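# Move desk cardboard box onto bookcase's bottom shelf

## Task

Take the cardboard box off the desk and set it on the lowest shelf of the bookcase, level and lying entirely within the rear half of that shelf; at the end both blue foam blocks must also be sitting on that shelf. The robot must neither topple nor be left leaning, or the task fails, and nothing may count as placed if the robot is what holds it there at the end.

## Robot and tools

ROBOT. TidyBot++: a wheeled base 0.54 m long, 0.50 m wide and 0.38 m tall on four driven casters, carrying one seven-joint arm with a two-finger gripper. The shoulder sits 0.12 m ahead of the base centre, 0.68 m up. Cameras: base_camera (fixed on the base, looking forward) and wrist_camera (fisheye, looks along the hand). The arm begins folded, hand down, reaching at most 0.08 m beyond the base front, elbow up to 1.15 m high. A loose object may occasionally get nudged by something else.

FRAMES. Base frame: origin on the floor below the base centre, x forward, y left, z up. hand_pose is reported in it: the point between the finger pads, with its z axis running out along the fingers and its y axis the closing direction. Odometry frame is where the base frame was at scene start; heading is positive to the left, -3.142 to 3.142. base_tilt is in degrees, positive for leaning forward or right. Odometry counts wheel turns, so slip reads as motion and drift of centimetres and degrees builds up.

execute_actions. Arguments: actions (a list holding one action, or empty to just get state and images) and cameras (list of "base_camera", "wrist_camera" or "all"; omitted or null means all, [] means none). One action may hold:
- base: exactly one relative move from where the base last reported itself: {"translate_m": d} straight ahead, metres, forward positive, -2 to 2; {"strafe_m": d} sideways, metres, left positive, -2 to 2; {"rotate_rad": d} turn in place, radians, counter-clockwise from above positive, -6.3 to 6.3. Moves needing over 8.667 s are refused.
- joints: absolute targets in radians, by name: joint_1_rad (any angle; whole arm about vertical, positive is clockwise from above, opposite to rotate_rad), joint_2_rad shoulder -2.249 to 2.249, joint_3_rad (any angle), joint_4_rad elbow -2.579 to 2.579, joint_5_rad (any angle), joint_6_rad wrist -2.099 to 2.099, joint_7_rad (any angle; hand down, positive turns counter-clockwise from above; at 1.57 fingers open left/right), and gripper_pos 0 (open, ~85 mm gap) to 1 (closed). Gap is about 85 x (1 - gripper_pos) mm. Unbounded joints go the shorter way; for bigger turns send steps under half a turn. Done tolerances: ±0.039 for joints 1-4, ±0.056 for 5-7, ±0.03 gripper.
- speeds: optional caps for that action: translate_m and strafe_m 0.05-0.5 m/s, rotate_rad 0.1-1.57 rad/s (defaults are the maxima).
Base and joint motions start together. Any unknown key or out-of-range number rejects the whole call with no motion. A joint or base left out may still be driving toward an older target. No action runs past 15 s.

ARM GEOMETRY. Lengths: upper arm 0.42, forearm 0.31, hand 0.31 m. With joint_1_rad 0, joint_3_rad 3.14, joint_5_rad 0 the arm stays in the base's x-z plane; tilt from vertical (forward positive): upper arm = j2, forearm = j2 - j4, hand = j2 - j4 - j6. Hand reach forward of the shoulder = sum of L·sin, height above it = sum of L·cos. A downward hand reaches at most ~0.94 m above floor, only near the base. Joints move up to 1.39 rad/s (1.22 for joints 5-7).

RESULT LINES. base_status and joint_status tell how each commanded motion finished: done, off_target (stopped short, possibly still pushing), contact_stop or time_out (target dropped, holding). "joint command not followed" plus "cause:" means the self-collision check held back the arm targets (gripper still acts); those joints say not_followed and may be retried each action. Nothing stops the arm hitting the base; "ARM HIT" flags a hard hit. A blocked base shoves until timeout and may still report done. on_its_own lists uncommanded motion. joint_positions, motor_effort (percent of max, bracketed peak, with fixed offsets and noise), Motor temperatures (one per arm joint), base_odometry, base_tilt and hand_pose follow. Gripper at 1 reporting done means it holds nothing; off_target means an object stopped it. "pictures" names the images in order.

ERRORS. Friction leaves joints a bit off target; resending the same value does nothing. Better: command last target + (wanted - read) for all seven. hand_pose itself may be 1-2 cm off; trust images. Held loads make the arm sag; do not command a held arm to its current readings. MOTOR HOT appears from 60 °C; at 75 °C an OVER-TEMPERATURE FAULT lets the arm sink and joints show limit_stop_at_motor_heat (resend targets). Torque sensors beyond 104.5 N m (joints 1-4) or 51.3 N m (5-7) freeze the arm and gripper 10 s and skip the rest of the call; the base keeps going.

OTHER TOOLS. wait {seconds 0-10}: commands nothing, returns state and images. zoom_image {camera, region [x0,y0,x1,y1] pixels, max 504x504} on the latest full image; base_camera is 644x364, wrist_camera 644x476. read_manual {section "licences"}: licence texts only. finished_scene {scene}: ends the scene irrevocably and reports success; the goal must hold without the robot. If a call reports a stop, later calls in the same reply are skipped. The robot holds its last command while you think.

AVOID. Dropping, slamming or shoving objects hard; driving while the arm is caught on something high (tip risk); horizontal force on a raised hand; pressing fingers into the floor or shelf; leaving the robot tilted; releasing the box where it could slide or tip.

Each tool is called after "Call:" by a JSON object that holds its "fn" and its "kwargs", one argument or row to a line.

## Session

Call:
{"fn": "execute_actions", "kwargs": {
  "actions": [
    {"joints":{"joint_2_rad":0,"joint_4_rad":-0.8,"joint_6_rad":-1.0}}
  ]
}}

Scene clock: 2.90 s.
Motor temperatures (°C, as the motors report them): [35 33 34 35 41 40 40]
base_odometry: x=+0.000 y=+0.000 heading=+0.000 (m, m, rad; odometry frame)
base_tilt: forward=+0.1 right=+0.1 (deg)
base_status: not commanded
joint_positions: joint_1_rad=-0.037 joint_2_rad=-0.026 joint_3_rad=+3.109 joint_4_rad=-0.812 joint_5_rad=-0.052 joint_6_rad=-0.976 joint_7_rad=+1.542 gripper_pos=+0.000
joint_status: all done
motor_effort: joint_1_rad=+1(1) joint_2_rad=-14(14) joint_3_rad=+2(2) joint_4_rad=+18(21) joint_5_rad=-1(1) joint_6_rad=+8(8) joint_7_rad=+0(1) (%)
hand_pose: x=+0.6335 y=+0.0512 z=+1.2651 quat_wxyz=(-0.057, +0.771, +0.019, +0.634) (m; base frame)
pictures: base_camera, wrist_camera
Images, in order (width x height): base_camera 644x364, wrist_camera 644x476.

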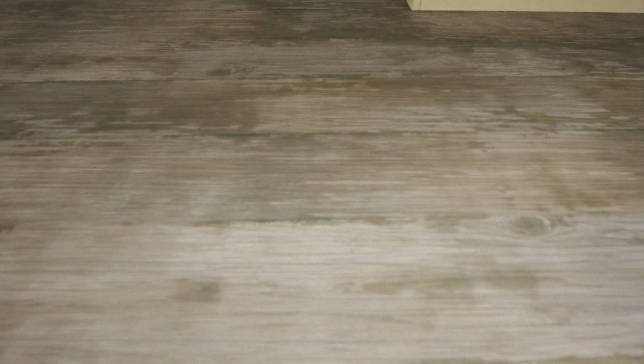

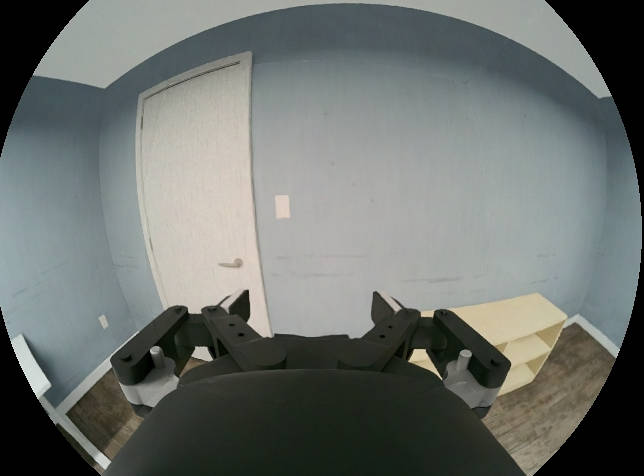

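Desk is at left, like the same layout.

Call:
{"fn": "execute_actions", "kwargs": {
  "actions": [
    {"base":{"rotate_rad":1.6},"joints":{"joint_1_rad":0,"joint_3_rad":3.14,"joint_5_rad":0,"joint_7_rad":1.6}}
  ],
  "cameras": ["wrist_camera"]
}}

Scene clock: 5.73 s.
Motor temperatures (°C, as the motors report them): [35 33 34 35 41 40 40]
base_odometry: x=+0.000 y=+0.000 heading=+1.598 (m, m, rad; odometry frame)
base_tilt: forward=+0.1 right=+0.1 (deg)
base_status: done
joint_positions: joint_1_rad=-0.003 joint_2_rad=-0.002 joint_3_rad=+3.137 joint_4_rad=-0.812 joint_5_rad=-0.039 joint_6_rad=-0.978 joint_7_rad=+1.578 gripper_pos=+0.000
joint_status: all done
motor_effort: joint_1_rad=+1(2) joint_2_rad=-15(19) joint_3_rad=+1(1) joint_4_rad=+18(19) joint_5_rad=-1(2) joint_6_rad=+9(8) joint_7_rad=-1(1) (%)
hand_pose: x=+0.6494 y=+0.0154 z=+1.2526 quat_wxyz=(-0.019, +0.779, +0.007, +0.626) (m; base frame)
pictures: wrist_camera
Images, in order (width x height): wrist_camera 644x476.

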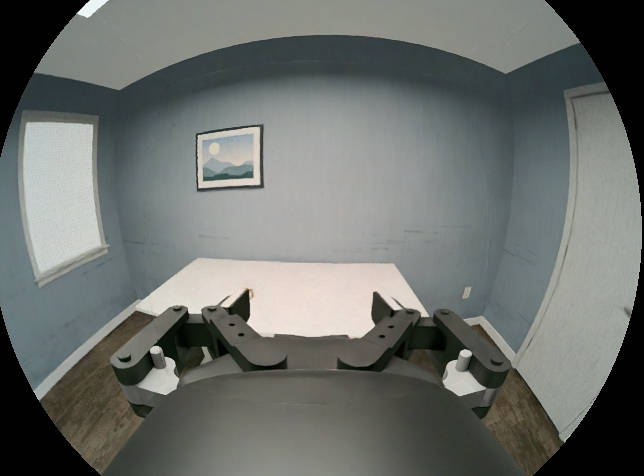

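Call:
{"fn": "execute_actions", "kwargs": {
  "actions": [
    {"base":{"strafe_m":0.3},"joints":{"joint_6_rad":-1.2}}
  ],
  "cameras": ["wrist_camera"]
}}

Scene clock: 8.00 s.
Motor temperatures (°C, as the motors report them): [35 33 34 35 41 40 40]
base_odometry: x=-0.300 y=-0.009 heading=+1.599 (m, m, rad; odometry frame)
base_tilt: forward=+0.1 right=+0.1 (deg)
base_status: done
joint_positions: joint_1_rad=-0.003 joint_2_rad=-0.002 joint_3_rad=+3.137 joint_4_rad=-0.808 joint_5_rad=-0.039 joint_6_rad=-1.197 joint_7_rad=+1.578 gripper_pos=+0.000
joint_status: all done
motor_effort: joint_1_rad=+1(3) joint_2_rad=-15(17) joint_3_rad=+2(4) joint_4_rad=+18(19) joint_5_rad=-1(2) joint_6_rad=+9(9) joint_7_rad=+0(1) (%)
hand_pose: x=+0.6271 y=+0.0163 z=+1.1901 quat_wxyz=(-0.019, +0.842, +0.010, +0.539) (m; base frame)
pictures: wrist_camera
Images, in order (width x height): wrist_camera 644x476.

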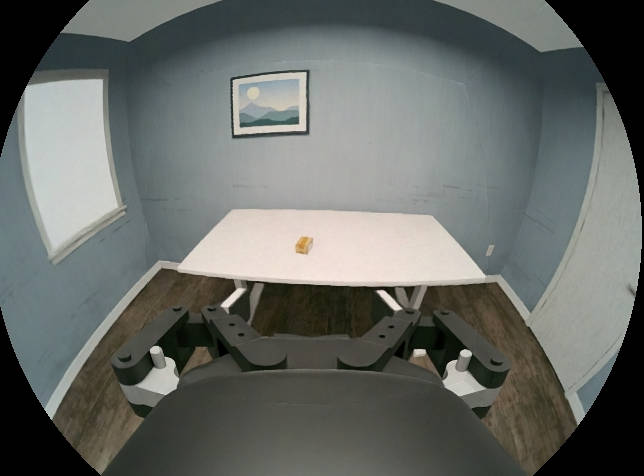

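Call:
{"fn": "execute_actions", "kwargs": {
  "actions": [
    {"base":{"translate_m":0.2},"joints":{"joint_2_rad":0.76,"joint_4_rad":-1.13,"joint_6_rad":0.06}}
  ],
  "cameras": ["wrist_camera"]
}}

Scene clock: 10.77 s.
Motor temperatures (°C, as the motors report them): [35 33 34 35 41 40 40]
base_odometry: x=-0.306 y=+0.191 heading=+1.600 (m, m, rad; odometry frame)
base_tilt: forward=+0.1 right=+0.1 (deg)
base_status: done
joint_positions: joint_1_rad=-0.003 joint_2_rad=+0.753 joint_3_rad=+3.137 joint_4_rad=-1.120 joint_5_rad=-0.039 joint_6_rad=+0.041 joint_7_rad=+1.578 gripper_pos=+0.000
joint_status: all done
motor_effort: joint_1_rad=+1(0) joint_2_rad=-42(48) joint_3_rad=+1(1) joint_4_rad=+21(25) joint_5_rad=-1(1) joint_6_rad=+8(10) joint_7_rad=-1(0) (%)
hand_pose: x=+1.0074 y=+0.0060 z=+0.8147 quat_wxyz=(-0.012, +0.793, -0.011, +0.609) (m; base frame)
pictures: wrist_camera
Images, in order (width x height): wrist_camera 644x476.

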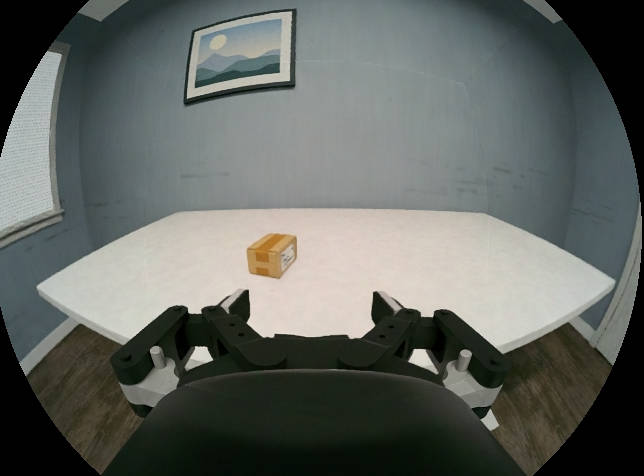

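Call:
{"fn": "execute_actions", "kwargs": {
  "actions": [
    {"base":{"strafe_m":0.65}}
  ],
  "cameras": []
}}

Call:
{"fn": "execute_actions", "kwargs": {
  "actions": [
    {"base":{"rotate_rad":-0.45},"speeds":{"rotate_rad":0.5}}
  ],
  "cameras": ["wrist_camera"]
}}

Scene clock: 13.93 s.
Motor temperatures (°C, as the motors report them): [35 33 34 35 41 40 40]
base_odometry: x=-0.956 y=+0.172 heading=+1.600 (m, m, rad; odometry frame)
base_tilt: forward=+0.1 right=+0.1 (deg)
base_status: done
joint_positions: joint_1_rad=-0.003 joint_2_rad=+0.753 joint_3_rad=+3.138 joint_4_rad=-1.120 joint_5_rad=-0.039 joint_6_rad=+0.041 joint_7_rad=+1.578 gripper_pos=+0.000
joint_status: not commanded
motor_effort: joint_1_rad=+1(3) joint_2_rad=-43(44) joint_3_rad=+2(0) joint_4_rad=+22(22) joint_5_rad=-1(1) joint_6_rad=+8(8) joint_7_rad=+0(1) (%)
hand_pose: x=+1.0074 y=+0.0057 z=+0.8148 quat_wxyz=(-0.012, +0.793, -0.011, +0.609) (m; base frame)
pictures: none
No camera images: the call's "cameras" was empty. Leave "cameras" out to get every camera's image.

Scene clock: 15.87 s.
Motor temperatures (°C, as the motors report them): [35 33 34 35 41 40 40]
base_odometry: x=-0.956 y=+0.172 heading=+1.151 (m, m, rad; odometry frame)
base_tilt: forward=+0.1 right=+0.1 (deg)
base_status: done
joint_positions: joint_1_rad=+0.001 joint_2_rad=+0.753 joint_3_rad=+3.142 joint_4_rad=-1.121 joint_5_rad=-0.039 joint_6_rad=+0.041 joint_7_rad=+1.578 gripper_pos=+0.000
joint_status: not commanded
motor_effort: joint_1_rad=+1(6) joint_2_rad=-43(46) joint_3_rad=+1(2) joint_4_rad=+22(23) joint_5_rad=+0(0) joint_6_rad=+8(10) joint_7_rad=+0(1) (%)
hand_pose: x=+1.0075 y=-0.0001 z=+0.8147 quat_wxyz=(-0.009, +0.793, -0.013, +0.609) (m; base frame)
pictures: wrist_camera
Images, in order (width x height): wrist_camera 644x476.

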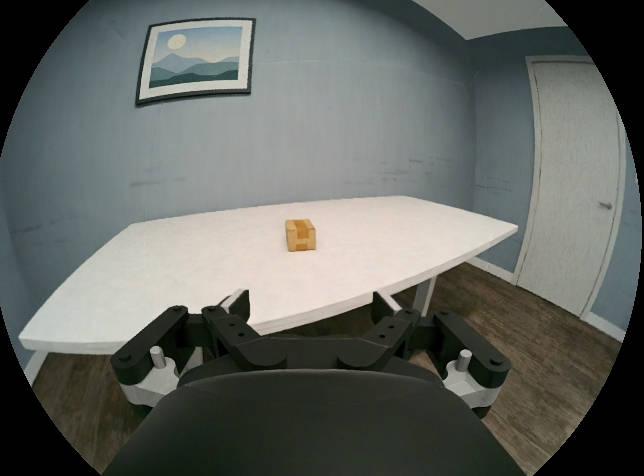

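Call:
{"fn": "execute_actions", "kwargs": {
  "actions": [
    {"base":{"strafe_m":0.024},"speeds":{"strafe_m":0.05}}
  ],
  "cameras": []
}}

Call:
{"fn": "execute_actions", "kwargs": {
  "actions": [
    {"base":{"translate_m":0.27},"speeds":{"translate_m":0.2}}
  ],
  "cameras": ["wrist_camera"]
}}

Scene clock: 17.33 s.
Motor temperatures (°C, as the motors report them): [35 33 34 35 41 40 40]
base_odometry: x=-0.978 y=+0.182 heading=+1.149 (m, m, rad; odometry frame)
base_tilt: forward=+0.1 right=+0.1 (deg)
base_status: done
joint_positions: joint_1_rad=+0.001 joint_2_rad=+0.753 joint_3_rad=+3.142 joint_4_rad=-1.121 joint_5_rad=-0.039 joint_6_rad=+0.041 joint_7_rad=+1.578 gripper_pos=+0.000
joint_status: not commanded
motor_effort: joint_1_rad=+1(3) joint_2_rad=-42(46) joint_3_rad=+1(0) joint_4_rad=+21(23) joint_5_rad=+0(1) joint_6_rad=+8(9) joint_7_rad=+0(0) (%)
hand_pose: x=+1.0075 y=+0.0001 z=+0.8147 quat_wxyz=(-0.009, +0.793, -0.013, +0.609) (m; base frame)
pictures: none
No camera images: the call's "cameras" was empty. Leave "cameras" out to get every camera's image.

Scene clock: 19.37 s.
Motor temperatures (°C, as the motors report them): [35 34 34 35 41 40 40]
base_odometry: x=-0.868 y=+0.429 heading=+1.150 (m, m, rad; odometry frame)
base_tilt: forward=+0.1 right=+0.1 (deg)
base_status: done
joint_positions: joint_1_rad=+0.001 joint_2_rad=+0.753 joint_3_rad=+3.142 joint_4_rad=-1.121 joint_5_rad=-0.039 joint_6_rad=+0.042 joint_7_rad=+1.578 gripper_pos=+0.000
joint_status: not commanded
motor_effort: joint_1_rad=+1(4) joint_2_rad=-42(45) joint_3_rad=+1(1) joint_4_rad=+21(23) joint_5_rad=-1(0) joint_6_rad=+8(10) joint_7_rad=+0(1) (%)
hand_pose: x=+1.0074 y=+0.0002 z=+0.8145 quat_wxyz=(-0.009, +0.793, -0.013, +0.609) (m; base frame)
pictures: wrist_camera
Images, in order (width x height): wrist_camera 644x476.

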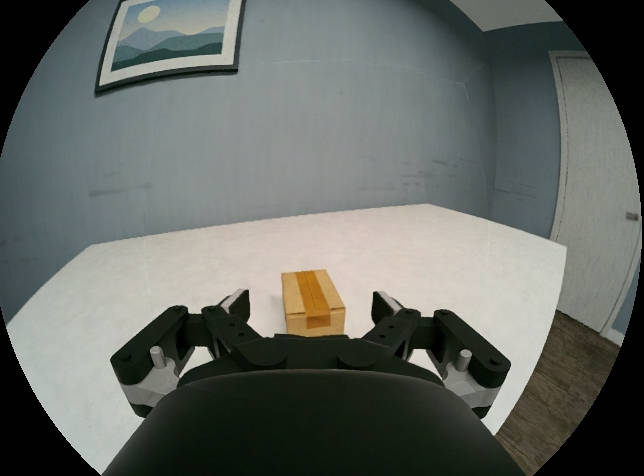

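Call:
{"fn": "execute_actions", "kwargs": {
  "actions": [
    {"joints":{"joint_2_rad":0.81,"joint_6_rad":0.11}}
  ],
  "cameras": ["wrist_camera"]
}}

Call:
{"fn": "execute_actions", "kwargs": {
  "actions": [
    {"base":{"translate_m":0.11},"speeds":{"translate_m":0.06}}
  ],
  "cameras": ["wrist_camera"]
}}

Call:
{"fn": "execute_actions", "kwargs": {
  "actions": [
    {"joints":{"gripper_pos":1}}
  ],
  "cameras": ["wrist_camera"]
}}

Scene clock: 20.93 s.
Motor temperatures (°C, as the motors report them): [35 34 34 35 41 40 40]
base_odometry: x=-0.868 y=+0.429 heading=+1.150 (m, m, rad; odometry frame)
base_tilt: forward=+0.1 right=+0.1 (deg)
base_status: not commanded
joint_positions: joint_1_rad=+0.001 joint_2_rad=+0.796 joint_3_rad=+3.142 joint_4_rad=-1.122 joint_5_rad=-0.039 joint_6_rad=+0.089 joint_7_rad=+1.578 gripper_pos=+0.000
joint_status: all done
motor_effort: joint_1_rad=+0(1) joint_2_rad=-44(45) joint_3_rad=+1(1) joint_4_rad=+21(22) joint_5_rad=-1(1) joint_6_rad=+9(9) joint_7_rad=+0(0) (%)
hand_pose: x=+1.0163 y=-0.0004 z=+0.7896 quat_wxyz=(-0.008, +0.792, -0.014, +0.610) (m; base frame)
pictures: wrist_camera
Images, in order (width x height): wrist_camera 644x476.

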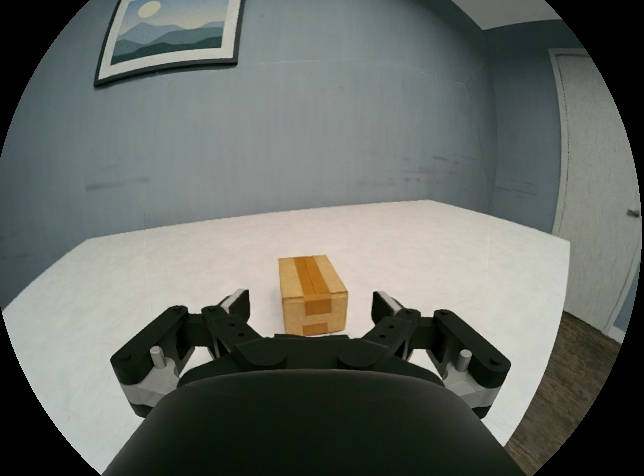

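Scene clock: 23.23 s.
Motor temperatures (°C, as the motors report them): [35 34 34 35 41 40 40]
base_odometry: x=-0.823 y=+0.530 heading=+1.151 (m, m, rad; odometry frame)
base_tilt: forward=+0.1 right=+0.1 (deg)
base_status: done
joint_positions: joint_1_rad=+0.001 joint_2_rad=+0.797 joint_3_rad=+3.142 joint_4_rad=-1.122 joint_5_rad=-0.039 joint_6_rad=+0.090 joint_7_rad=+1.578 gripper_pos=+0.000
joint_status: not commanded
motor_effort: joint_1_rad=+1(6) joint_2_rad=-45(46) joint_3_rad=+1(0) joint_4_rad=+22(22) joint_5_rad=+0(1) joint_6_rad=+9(9) joint_7_rad=+0(0) (%)
hand_pose: x=+1.0164 y=-0.0003 z=+0.7893 quat_wxyz=(-0.008, +0.792, -0.014, +0.610) (m; base frame)
pictures: wrist_camera
Images, in order (width x height): wrist_camera 644x476.

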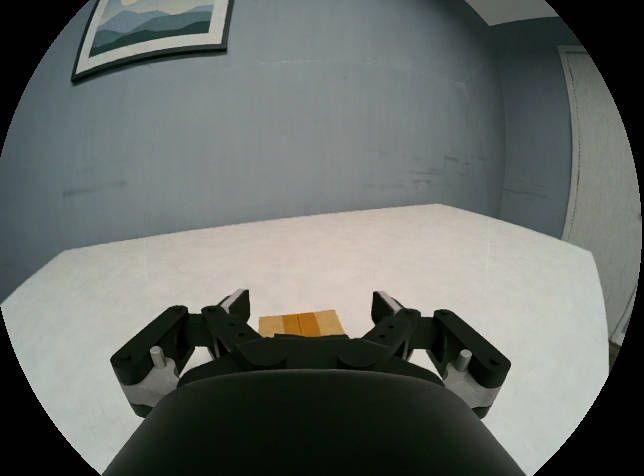

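Scene clock: 24.33 s.
Motor temperatures (°C, as the motors report them): [35 34 34 35 41 40 40]
base_odometry: x=-0.823 y=+0.530 heading=+1.151 (m, m, rad; odometry frame)
base_tilt: forward=+0.1 right=+0.1 (deg)
base_status: not commanded
joint_positions: joint_1_rad=+0.001 joint_2_rad=+0.797 joint_3_rad=+3.142 joint_4_rad=-1.122 joint_5_rad=-0.039 joint_6_rad=+0.090 joint_7_rad=+1.578 gripper_pos=+0.999
joint_status: all done
motor_effort: joint_1_rad=+1(0) joint_2_rad=-44(44) joint_3_rad=+1(1) joint_4_rad=+21(22) joint_5_rad=-1(0) joint_6_rad=+8(9) joint_7_rad=+1(0) (%)
hand_pose: x=+1.0164 y=-0.0003 z=+0.7893 quat_wxyz=(-0.008, +0.792, -0.014, +0.610) (m; base frame)
pictures: wrist_camera
Images, in order (width x height): wrist_camera 644x476.

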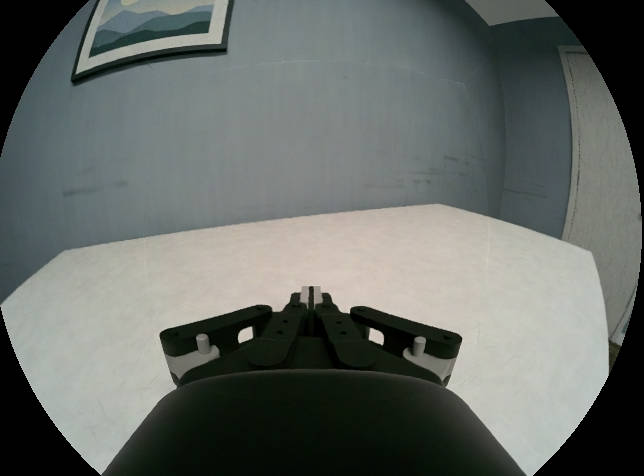

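Call:
{"fn": "execute_actions", "kwargs": {
  "actions": [
    {"joints":{"gripper_pos":0}}
  ],
  "cameras": []
}}

Call:
{"fn": "execute_actions", "kwargs": {
  "actions": [
    {"joints":{"joint_2_rad":0.85,"joint_6_rad":0.15}}
  ],
  "cameras": ["wrist_camera"]
}}

Call:
{"fn": "execute_actions", "kwargs": {
  "actions": [
    {"joints":{"gripper_pos":1}}
  ],
  "cameras": ["wrist_camera"]
}}

Scene clock: 25.90 s.
Motor temperatures (°C, as the motors report them): [35 34 34 35 41 40 40]
base_odometry: x=-0.823 y=+0.530 heading=+1.151 (m, m, rad; odometry frame)
base_tilt: forward=+0.1 right=+0.1 (deg)
base_status: not commanded
joint_positions: joint_1_rad=+0.001 joint_2_rad=+0.797 joint_3_rad=+3.142 joint_4_rad=-1.122 joint_5_rad=-0.039 joint_6_rad=+0.090 joint_7_rad=+1.578 gripper_pos=+0.000
joint_status: all done
motor_effort: joint_1_rad=+0(0) joint_2_rad=-44(44) joint_3_rad=+1(1) joint_4_rad=+21(21) joint_5_rad=-1(1) joint_6_rad=+8(9) joint_7_rad=+0(1) (%)
hand_pose: x=+1.0164 y=-0.0003 z=+0.7893 quat_wxyz=(-0.008, +0.792, -0.014, +0.610) (m; base frame)
pictures: none
No camera images: the call's "cameras" was empty. Leave "cameras" out to get every camera's image.

Scene clock: 26.67 s.
Motor temperatures (°C, as the motors report them): [35 34 34 35 41 40 40]
base_odometry: x=-0.823 y=+0.530 heading=+1.151 (m, m, rad; odometry frame)
base_tilt: forward=+0.1 right=+0.1 (deg)
base_status: not commanded
joint_positions: joint_1_rad=+0.001 joint_2_rad=+0.827 joint_3_rad=+3.142 joint_4_rad=-1.122 joint_5_rad=-0.039 joint_6_rad=+0.137 joint_7_rad=+1.579 gripper_pos=+0.000
joint_status: all done
motor_effort: joint_1_rad=+0(1) joint_2_rad=-42(46) joint_3_rad=+0(0) joint_4_rad=+19(22) joint_5_rad=-1(1) joint_6_rad=+8(9) joint_7_rad=+0(1) (%)
hand_pose: x=+1.0231 y=-0.0009 z=+0.7759 quat_wxyz=(-0.007, +0.787, -0.014, +0.617) (m; base frame)
pictures: wrist_camera
Images, in order (width x height): wrist_camera 644x476.

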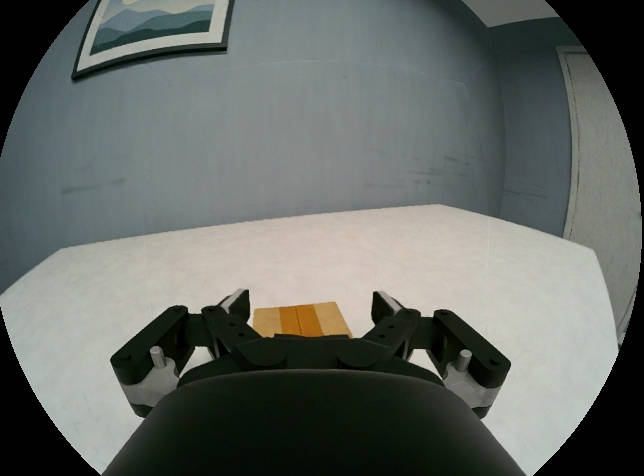

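Scene clock: 27.77 s.
Motor temperatures (°C, as the motors report them): [35 34 34 35 41 40 40]
base_odometry: x=-0.823 y=+0.530 heading=+1.151 (m, m, rad; odometry frame)
base_tilt: forward=+0.1 right=+0.1 (deg)
base_status: not commanded
joint_positions: joint_1_rad=+0.000 joint_2_rad=+0.827 joint_3_rad=+3.142 joint_4_rad=-1.122 joint_5_rad=-0.039 joint_6_rad=+0.143 joint_7_rad=+1.579 gripper_pos=+0.373
joint_status: gripper_pos off_target (ended at +0.373, target +1.000)
motor_effort: joint_1_rad=+1(1) joint_2_rad=-40(42) joint_3_rad=+2(0) joint_4_rad=+18(20) joint_5_rad=+0(1) joint_6_rad=+7(7) joint_7_rad=+0(0) (%)
hand_pose: x=+1.0236 y=-0.0004 z=+0.7776 quat_wxyz=(-0.007, +0.785, -0.014, +0.619) (m; base frame)
pictures: wrist_camera
Images, in order (width x height): wrist_camera 644x476.

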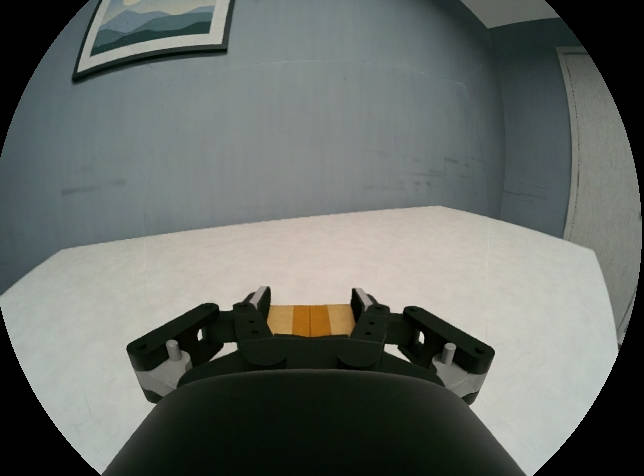

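Call:
{"fn": "execute_actions", "kwargs": {
  "actions": [
    {"joints":{"joint_2_rad":0.6,"joint_6_rad":-0.08}}
  ],
  "cameras": []
}}

Call:
{"fn": "execute_actions", "kwargs": {
  "actions": [
    {"base":{"translate_m":-0.7}}
  ],
  "cameras": []
}}

Call:
{"fn": "execute_actions", "kwargs": {
  "actions": [
    {"base":{"rotate_rad":-2.5},"speeds":{"rotate_rad":0.8}}
  ]
}}

Scene clock: 30.03 s.
Motor temperatures (°C, as the motors report them): [35 34 34 35 41 40 40]
base_odometry: x=-0.823 y=+0.530 heading=+1.151 (m, m, rad; odometry frame)
base_tilt: forward=+0.1 right=+0.2 (deg)
base_status: not commanded
joint_positions: joint_1_rad=+0.000 joint_2_rad=+0.601 joint_3_rad=+3.142 joint_4_rad=-1.133 joint_5_rad=-0.039 joint_6_rad=-0.063 joint_7_rad=+1.579 gripper_pos=+0.373
joint_status: all done
motor_effort: joint_1_rad=+1(1) joint_2_rad=-40(50) joint_3_rad=+1(1) joint_4_rad=+23(25) joint_5_rad=+0(0) joint_6_rad=+9(10) joint_7_rad=-1(0) (%)
hand_pose: x=+0.9705 y=+0.0021 z=+0.9081 quat_wxyz=(-0.011, +0.782, -0.011, +0.623) (m; base frame)
pictures: none
No camera images: the call's "cameras" was empty. Leave "cameras" out to get every camera's image.

Scene clock: 32.90 s.
Motor temperatures (°C, as the motors report them): [35 34 34 35 41 40 40]
base_odometry: x=-1.109 y=-0.110 heading=+1.151 (m, m, rad; odometry frame)
base_tilt: forward=+0.1 right=+0.1 (deg)
base_status: done
joint_positions: joint_1_rad=+0.000 joint_2_rad=+0.604 joint_3_rad=+3.141 joint_4_rad=-1.133 joint_5_rad=-0.039 joint_6_rad=-0.067 joint_7_rad=+1.579 gripper_pos=+0.373
joint_status: not commanded
motor_effort: joint_1_rad=+1(5) joint_2_rad=-42(44) joint_3_rad=+1(2) joint_4_rad=+24(25) joint_5_rad=-1(1) joint_6_rad=+10(10) joint_7_rad=-1(0) (%)
hand_pose: x=+0.9708 y=+0.0020 z=+0.9046 quat_wxyz=(-0.011, +0.784, -0.011, +0.620) (m; base frame)
pictures: none
No camera images: the call's "cameras" was empty. Leave "cameras" out to get every camera's image.

Scene clock: 37.20 s.
Motor temperatures (°C, as the motors report them): [35 34 34 35 41 40 40]
base_odometry: x=-1.108 y=-0.110 heading=-1.348 (m, m, rad; odometry frame)
base_tilt: forward=+0.1 right=+0.1 (deg)
base_status: done
joint_positions: joint_1_rad=+0.000 joint_2_rad=+0.604 joint_3_rad=+3.145 joint_4_rad=-1.133 joint_5_rad=-0.039 joint_6_rad=-0.067 joint_7_rad=+1.579 gripper_pos=+0.373
joint_status: not commanded
motor_effort: joint_1_rad=+1(6) joint_2_rad=-41(42) joint_3_rad=+1(2) joint_4_rad=+23(24) joint_5_rad=-1(1) joint_6_rad=+9(10) joint_7_rad=+0(0) (%)
hand_pose: x=+0.9708 y=+0.0006 z=+0.9045 quat_wxyz=(-0.009, +0.784, -0.012, +0.620) (m; base frame)
pictures: base_camera, wrist_camera
Images, in order (width x height): base_camera 644x364, wrist_camera 644x476.

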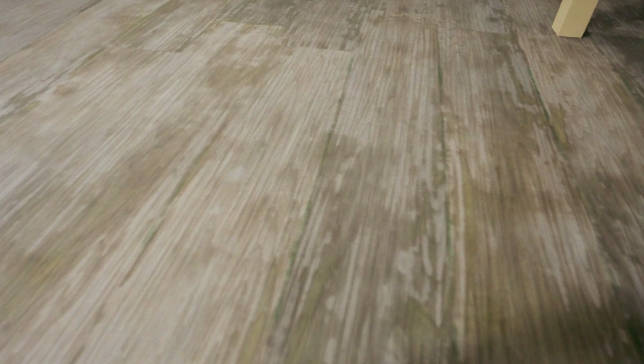

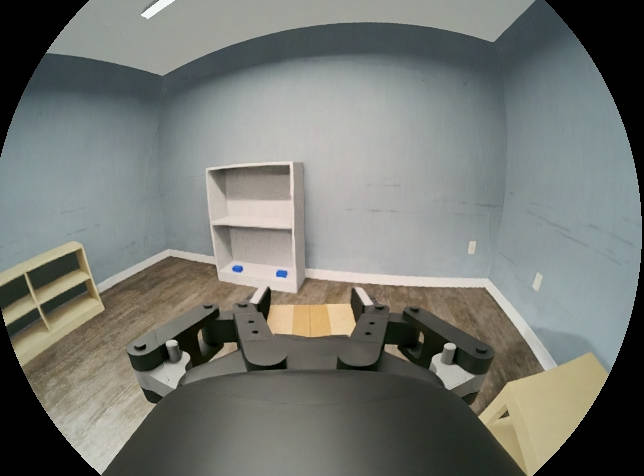

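Call:
{"fn": "execute_actions", "kwargs": {
  "actions": [
    {"base":{"strafe_m":1.0}}
  ],
  "cameras": []
}}

Call:
{"fn": "execute_actions", "kwargs": {
  "actions": [
    {"base":{"rotate_rad":-0.2},"speeds":{"rotate_rad":0.6}}
  ],
  "cameras": []
}}

Call:
{"fn": "execute_actions", "kwargs": {
  "actions": [
    {"base":{"translate_m":0.7},"joints":{"joint_2_rad":2.0,"joint_4_rad":-0.25,"joint_6_rad":0.48}}
  ]
}}

Scene clock: 41.10 s.
Motor temperatures (°C, as the motors report them): [35 34 34 35 41 40 40]
base_odometry: x=-0.132 y=+0.109 heading=-1.350 (m, m, rad; odometry frame)
base_tilt: forward=+0.1 right=+0.1 (deg)
base_status: done
joint_positions: joint_1_rad=-0.003 joint_2_rad=+0.604 joint_3_rad=+3.144 joint_4_rad=-1.133 joint_5_rad=-0.039 joint_6_rad=-0.067 joint_7_rad=+1.579 gripper_pos=+0.373
joint_status: not commanded
motor_effort: joint_1_rad=+2(3) joint_2_rad=-40(44) joint_3_rad=+2(0) joint_4_rad=+23(25) joint_5_rad=+0(0) joint_6_rad=+10(9) joint_7_rad=-1(0) (%)
hand_pose: x=+0.9708 y=+0.0034 z=+0.9045 quat_wxyz=(-0.010, +0.784, -0.010, +0.620) (m; base frame)
pictures: none
No camera images: the call's "cameras" was empty. Leave "cameras" out to get every camera's image.

Scene clock: 42.57 s.
Motor temperatures (°C, as the motors report them): [35 34 34 35 41 40 40]
base_odometry: x=-0.132 y=+0.109 heading=-1.550 (m, m, rad; odometry frame)
base_tilt: forward=+0.1 right=+0.1 (deg)
base_status: done
joint_positions: joint_1_rad=+0.000 joint_2_rad=+0.604 joint_3_rad=+3.147 joint_4_rad=-1.133 joint_5_rad=-0.039 joint_6_rad=-0.067 joint_7_rad=+1.579 gripper_pos=+0.373
joint_status: not commanded
motor_effort: joint_1_rad=+1(7) joint_2_rad=-41(42) joint_3_rad=+1(3) joint_4_rad=+23(23) joint_5_rad=-1(1) joint_6_rad=+9(9) joint_7_rad=-1(0) (%)
hand_pose: x=+0.9708 y=-0.0004 z=+0.9045 quat_wxyz=(-0.008, +0.784, -0.012, +0.620) (m; base frame)
pictures: none
No camera images: the call's "cameras" was empty. Leave "cameras" out to get every camera's image.

Scene clock: 45.30 s.
Motor temperatures (°C, as the motors report them): [35 34 34 36 41 40 40]
base_odometry: x=-0.119 y=-0.591 heading=-1.552 (m, m, rad; odometry frame)
base_tilt: forward=+0.1 right=+0.1 (deg)
base_status: done
joint_positions: joint_1_rad=-0.001 joint_2_rad=+1.984 joint_3_rad=+3.147 joint_4_rad=-0.270 joint_5_rad=-0.039 joint_6_rad=+0.453 joint_7_rad=+1.579 gripper_pos=+0.373
joint_status: all done
motor_effort: joint_1_rad=+0(4) joint_2_rad=-50(57) joint_3_rad=+1(0) joint_4_rad=+19(25) joint_5_rad=-1(1) joint_6_rad=+8(10) joint_7_rad=+1(0) (%)
hand_pose: x=+1.0514 y=-0.0036 z=+0.2437 quat_wxyz=(-0.001, +0.783, -0.013, +0.621) (m; base frame)
pictures: base_camera, wrist_camera
Images, in order (width x height): base_camera 644x364, wrist_camera 644x476.

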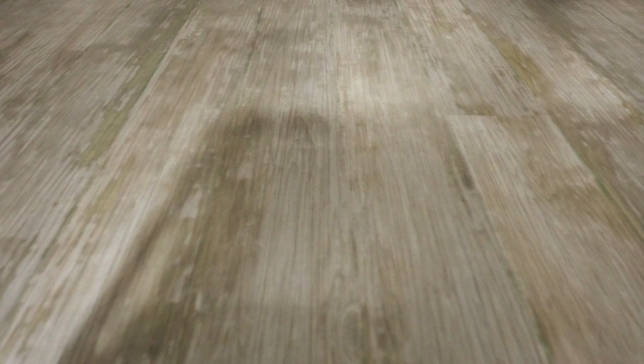

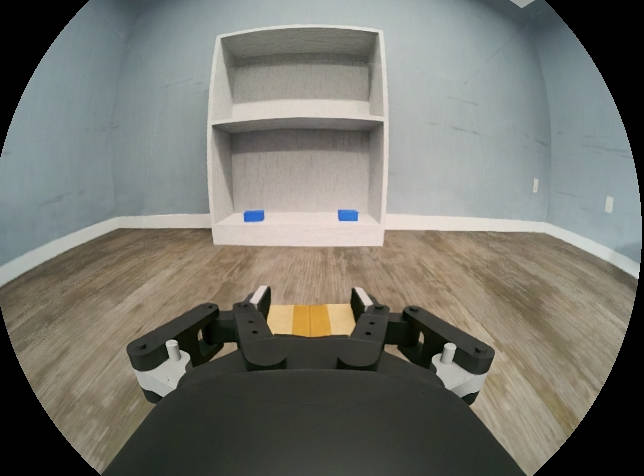

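Call:
{"fn": "execute_actions", "kwargs": {
  "actions": [
    {"base":{"strafe_m":0.06}}
  ],
  "cameras": []
}}

Call:
{"fn": "execute_actions", "kwargs": {
  "actions": [
    {"base":{"translate_m":0.8},"speeds":{"translate_m":0.3}}
  ]
}}

Scene clock: 47.00 s.
Motor temperatures (°C, as the motors report them): [35 34 34 36 41 40 40]
base_odometry: x=-0.059 y=-0.590 heading=-1.552 (m, m, rad; odometry frame)
base_tilt: forward=+0.1 right=+0.1 (deg)
base_status: done
joint_positions: joint_1_rad=-0.005 joint_2_rad=+1.985 joint_3_rad=+3.147 joint_4_rad=-0.269 joint_5_rad=-0.039 joint_6_rad=+0.453 joint_7_rad=+1.579 gripper_pos=+0.373
joint_status: not commanded
motor_effort: joint_1_rad=+1(5) joint_2_rad=-49(50) joint_3_rad=+1(1) joint_4_rad=+20(20) joint_5_rad=-1(0) joint_6_rad=+9(9) joint_7_rad=+0(0) (%)
hand_pose: x=+1.0509 y=+0.0006 z=+0.2427 quat_wxyz=(-0.002, +0.784, -0.012, +0.621) (m; base frame)
pictures: none
No camera images: the call's "cameras" was empty. Leave "cameras" out to get every camera's image.

Scene clock: 50.60 s.
Motor temperatures (°C, as the motors report them): [35 34 34 36 41 40 40]
base_odometry: x=-0.043 y=-1.390 heading=-1.551 (m, m, rad; odometry frame)
base_tilt: forward=+0.1 right=+0.1 (deg)
base_status: done
joint_positions: joint_1_rad=-0.005 joint_2_rad=+1.994 joint_3_rad=+3.147 joint_4_rad=-0.267 joint_5_rad=-0.039 joint_6_rad=+0.454 joint_7_rad=+1.579 gripper_pos=+0.373
joint_status: not commanded
motor_effort: joint_1_rad=+1(0) joint_2_rad=-49(52) joint_3_rad=+1(1) joint_4_rad=+19(21) joint_5_rad=-1(0) joint_6_rad=+9(10) joint_7_rad=+0(0) (%)
hand_pose: x=+1.0477 y=+0.0005 z=+0.2360 quat_wxyz=(-0.002, +0.785, -0.012, +0.619) (m; base frame)
pictures: base_camera, wrist_camera
Images, in order (width x height): base_camera 644x364, wrist_camera 644x476.

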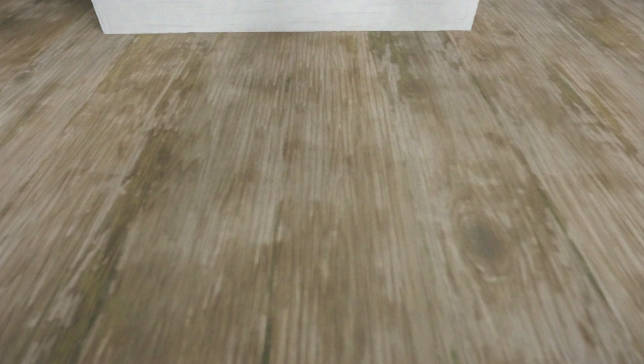

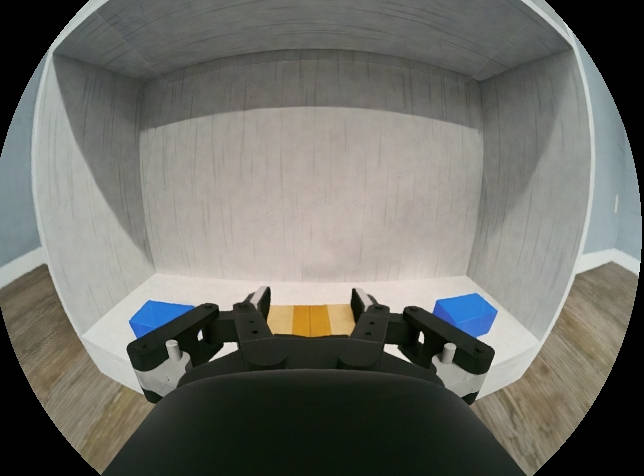

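Call:
{"fn": "execute_actions", "kwargs": {
  "actions": [
    {"base":{"translate_m":0.2},"speeds":{"translate_m":0.12}}
  ],
  "cameras": []
}}

Call:
{"fn": "execute_actions", "kwargs": {
  "actions": [
    {"joints":{"joint_2_rad":2.085,"joint_6_rad":0.57}}
  ]
}}

Scene clock: 53.27 s.
Motor temperatures (°C, as the motors report them): [35 35 34 36 41 40 40]
base_odometry: x=-0.038 y=-1.590 heading=-1.550 (m, m, rad; odometry frame)
base_tilt: forward=+0.1 right=+0.2 (deg)
base_status: done
joint_positions: joint_1_rad=-0.004 joint_2_rad=+1.996 joint_3_rad=+3.147 joint_4_rad=-0.266 joint_5_rad=-0.039 joint_6_rad=+0.454 joint_7_rad=+1.579 gripper_pos=+0.373
joint_status: not commanded
motor_effort: joint_1_rad=+1(5) joint_2_rad=-49(51) joint_3_rad=+1(1) joint_4_rad=+19(20) joint_5_rad=+0(2) joint_6_rad=+9(9) joint_7_rad=+0(0) (%)
hand_pose: x=+1.0472 y=-0.0001 z=+0.2349 quat_wxyz=(-0.002, +0.786, -0.012, +0.618) (m; base frame)
pictures: none
No camera images: the call's "cameras" was empty. Leave "cameras" out to get every camera's image.

Scene clock: 54.30 s.
Motor temperatures (°C, as the motors report them): [35 35 34 36 41 40 40]
base_odometry: x=-0.038 y=-1.590 heading=-1.551 (m, m, rad; odometry frame)
base_tilt: forward=+0.1 right=+0.1 (deg)
base_status: not commanded
joint_positions: joint_1_rad=-0.004 joint_2_rad=+2.090 joint_3_rad=+3.147 joint_4_rad=-0.262 joint_5_rad=-0.039 joint_6_rad=+0.544 joint_7_rad=+1.579 gripper_pos=+0.373
joint_status: all done
motor_effort: joint_1_rad=+1(1) joint_2_rad=-47(51) joint_3_rad=+1(1) joint_4_rad=+18(20) joint_5_rad=-1(0) joint_6_rad=+9(11) joint_7_rad=+0(1) (%)
hand_pose: x=+1.0101 y=-0.0011 z=+0.1785 quat_wxyz=(+0.000, +0.786, -0.012, +0.618) (m; base frame)
pictures: base_camera, wrist_camera
Images, in order (width x height): base_camera 644x364, wrist_camera 644x476.

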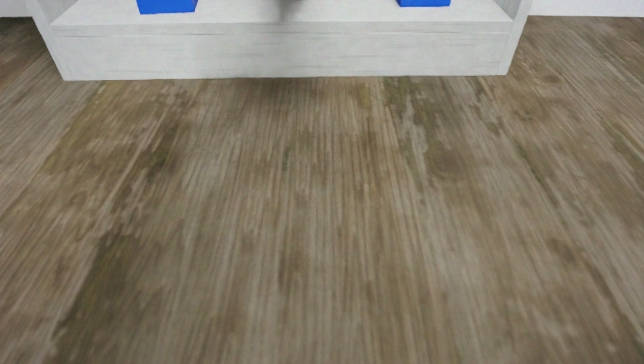

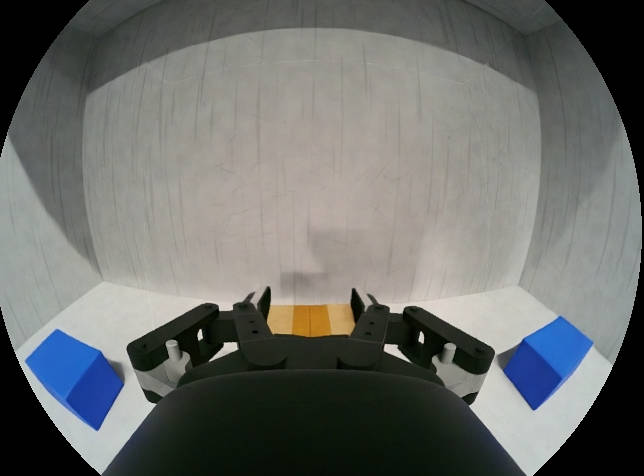

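Matches scene 1's position before release. Advance a bit, release.

Call:
{"fn": "execute_actions", "kwargs": {
  "actions": [
    {"joints":{"joint_2_rad":2.095,"joint_6_rad":0.58},"base":{"translate_m":0.05},"speeds":{"translate_m":0.05}}
  ],
  "cameras": []
}}

Call:
{"fn": "execute_actions", "kwargs": {
  "actions": [
    {"joints":{"gripper_pos":0}}
  ],
  "cameras": []
}}

Call:
{"fn": "execute_actions", "kwargs": {
  "actions": [
    {"base":{"translate_m":-0.15},"speeds":{"translate_m":0.1}}
  ]
}}

Scene clock: 56.20 s.
Motor temperatures (°C, as the motors report them): [35 35 34 36 41 40 40]
base_odometry: x=-0.037 y=-1.640 heading=-1.550 (m, m, rad; odometry frame)
base_tilt: forward=+0.1 right=+0.1 (deg)
base_status: done
joint_positions: joint_1_rad=-0.004 joint_2_rad=+2.093 joint_3_rad=+3.147 joint_4_rad=-0.262 joint_5_rad=-0.039 joint_6_rad=+0.552 joint_7_rad=+1.579 gripper_pos=+0.373
joint_status: all done
motor_effort: joint_1_rad=+1(4) joint_2_rad=-47(49) joint_3_rad=+1(1) joint_4_rad=+18(19) joint_5_rad=-1(0) joint_6_rad=+10(8) joint_7_rad=+0(0) (%)
hand_pose: x=+1.0092 y=-0.0016 z=+0.1785 quat_wxyz=(+0.000, +0.784, -0.012, +0.621) (m; base frame)
pictures: none
No camera images: the call's "cameras" was empty. Leave "cameras" out to get every camera's image.

Scene clock: 57.30 s.
Motor temperatures (°C, as the motors report them): [35 35 34 36 41 40 40]
base_odometry: x=-0.037 y=-1.640 heading=-1.550 (m, m, rad; odometry frame)
base_tilt: forward=+0.1 right=+0.1 (deg)
base_status: not commanded
joint_positions: joint_1_rad=-0.004 joint_2_rad=+2.093 joint_3_rad=+3.147 joint_4_rad=-0.262 joint_5_rad=-0.039 joint_6_rad=+0.557 joint_7_rad=+1.579 gripper_pos=+0.000
joint_status: all done
motor_effort: joint_1_rad=+1(1) joint_2_rad=-46(47) joint_3_rad=+1(0) joint_4_rad=+17(18) joint_5_rad=-1(0) joint_6_rad=+9(9) joint_7_rad=+0(0) (%)
hand_pose: x=+1.0095 y=-0.0016 z=+0.1798 quat_wxyz=(+0.000, +0.783, -0.012, +0.622) (m; base frame)
pictures: none
No camera images: the call's "cameras" was empty. Leave "cameras" out to get every camera's image.

Scene clock: 59.33 s.
Motor temperatures (°C, as the motors report them): [35 35 34 36 41 40 40]
base_odometry: x=-0.040 y=-1.490 heading=-1.550 (m, m, rad; odometry frame)
base_tilt: forward=+0.1 right=+0.2 (deg)
base_status: done
joint_positions: joint_1_rad=-0.004 joint_2_rad=+2.093 joint_3_rad=+3.147 joint_4_rad=-0.261 joint_5_rad=-0.039 joint_6_rad=+0.557 joint_7_rad=+1.579 gripper_pos=+0.000
joint_status: not commanded
motor_effort: joint_1_rad=+0(5) joint_2_rad=-45(47) joint_3_rad=+1(1) joint_4_rad=+17(18) joint_5_rad=+0(0) joint_6_rad=+8(9) joint_7_rad=+0(1) (%)
hand_pose: x=+1.0098 y=-0.0019 z=+0.1804 quat_wxyz=(+0.000, +0.782, -0.013, +0.623) (m; base frame)
pictures: base_camera, wrist_camera
Images, in order (width x height): base_camera 644x364, wrist_camera 644x476.

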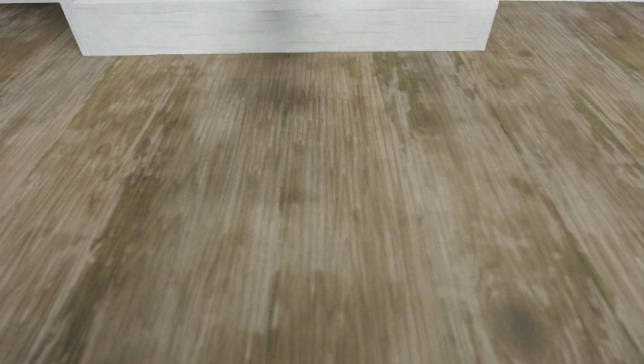

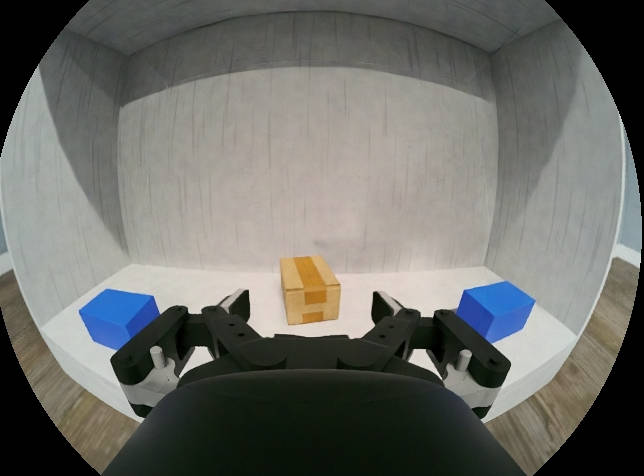

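Call:
{"fn": "execute_actions", "kwargs": {
  "actions": [
    {"base":{"translate_m":0.15},"speeds":{"translate_m":0.06},"joints":{"gripper_pos":1,"joint_2_rad":2.13}}
  ],
  "cameras": []
}}

Call:
{"fn": "execute_actions", "kwargs": {
  "actions": [
    {"base":{"translate_m":-0.3}}
  ]
}}

Scene clock: 65.10 s.
Motor temperatures (°C, as the motors report them): [35 35 34 36 41 40 40]
base_odometry: x=-0.036 y=-1.636 heading=-1.550 (m, m, rad; odometry frame)
base_tilt: forward=+0.1 right=+0.1 (deg)
base_status: translate_m time_out (by the wheels' count: +0.147 of +0.150)
joint_positions: joint_1_rad=-0.007 joint_2_rad=+2.188 joint_3_rad=+3.147 joint_4_rad=-0.265 joint_5_rad=-0.038 joint_6_rad=+0.762 joint_7_rad=+1.579 gripper_pos=+0.999
joint_status: joint_2_rad off_target (ended at +2.188, target +2.130); the others done
motor_effort: joint_1_rad=+3(5) joint_2_rad=-55(58) joint_3_rad=+0(0) joint_4_rad=+20(24) joint_5_rad=-1(2) joint_6_rad=-18(24) joint_7_rad=+0(0) (%)
hand_pose: x=+0.9710 y=-0.0005 z=+0.1585 quat_wxyz=(+0.002, +0.748, -0.011, +0.663) (m; base frame)
pictures: none
No camera images: the call's "cameras" was empty. Leave "cameras" out to get every camera's image.

not run: a stop came earlier in this reply.

Box hit the back wall.

Call:
{"fn": "execute_actions", "kwargs": {
  "actions": [
    {"base":{"translate_m":-0.3}}
  ]
}}

Scene clock: 67.30 s.
Motor temperatures (°C, as the motors report them): [35 35 34 36 41 40 40]
base_odometry: x=-0.042 y=-1.336 heading=-1.550 (m, m, rad; odometry frame)
base_tilt: forward=+0.1 right=+0.1 (deg)
base_status: done
joint_positions: joint_1_rad=-0.003 joint_2_rad=+2.126 joint_3_rad=+3.147 joint_4_rad=-0.254 joint_5_rad=-0.038 joint_6_rad=+0.599 joint_7_rad=+1.579 gripper_pos=+0.999
joint_status: not commanded
on_its_own: joint_2_rad moved -0.062 to your old target +2.130
motor_effort: joint_1_rad=+1(3) joint_2_rad=-45(50) joint_3_rad=+1(0) joint_4_rad=+17(19) joint_5_rad=-1(1) joint_6_rad=+9(20) joint_7_rad=+0(0) (%)
hand_pose: x=+0.9980 y=-0.0030 z=+0.1676 quat_wxyz=(+0.001, +0.777, -0.013, +0.629) (m; base frame)
pictures: base_camera, wrist_camera
Images, in order (width x height): base_camera 644x364, wrist_camera 644x476.

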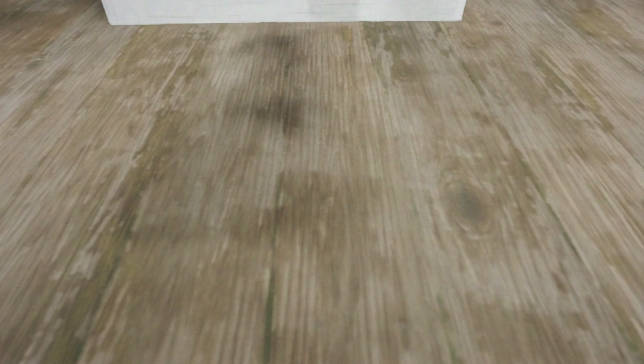

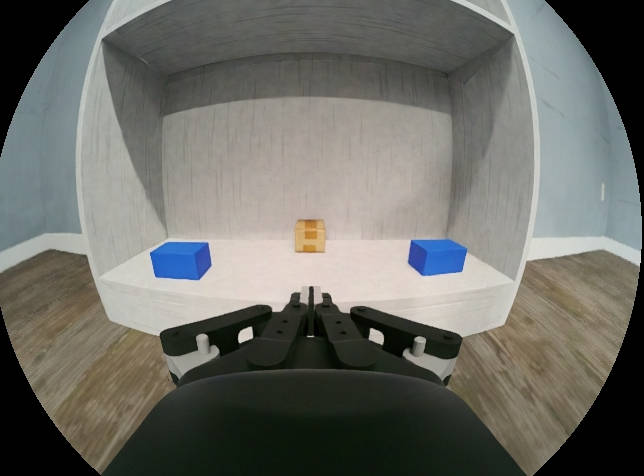

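Call:
{"fn": "finished_scene", "kwargs": {
  "scene": 2
}}

The scene is finished: the task was done.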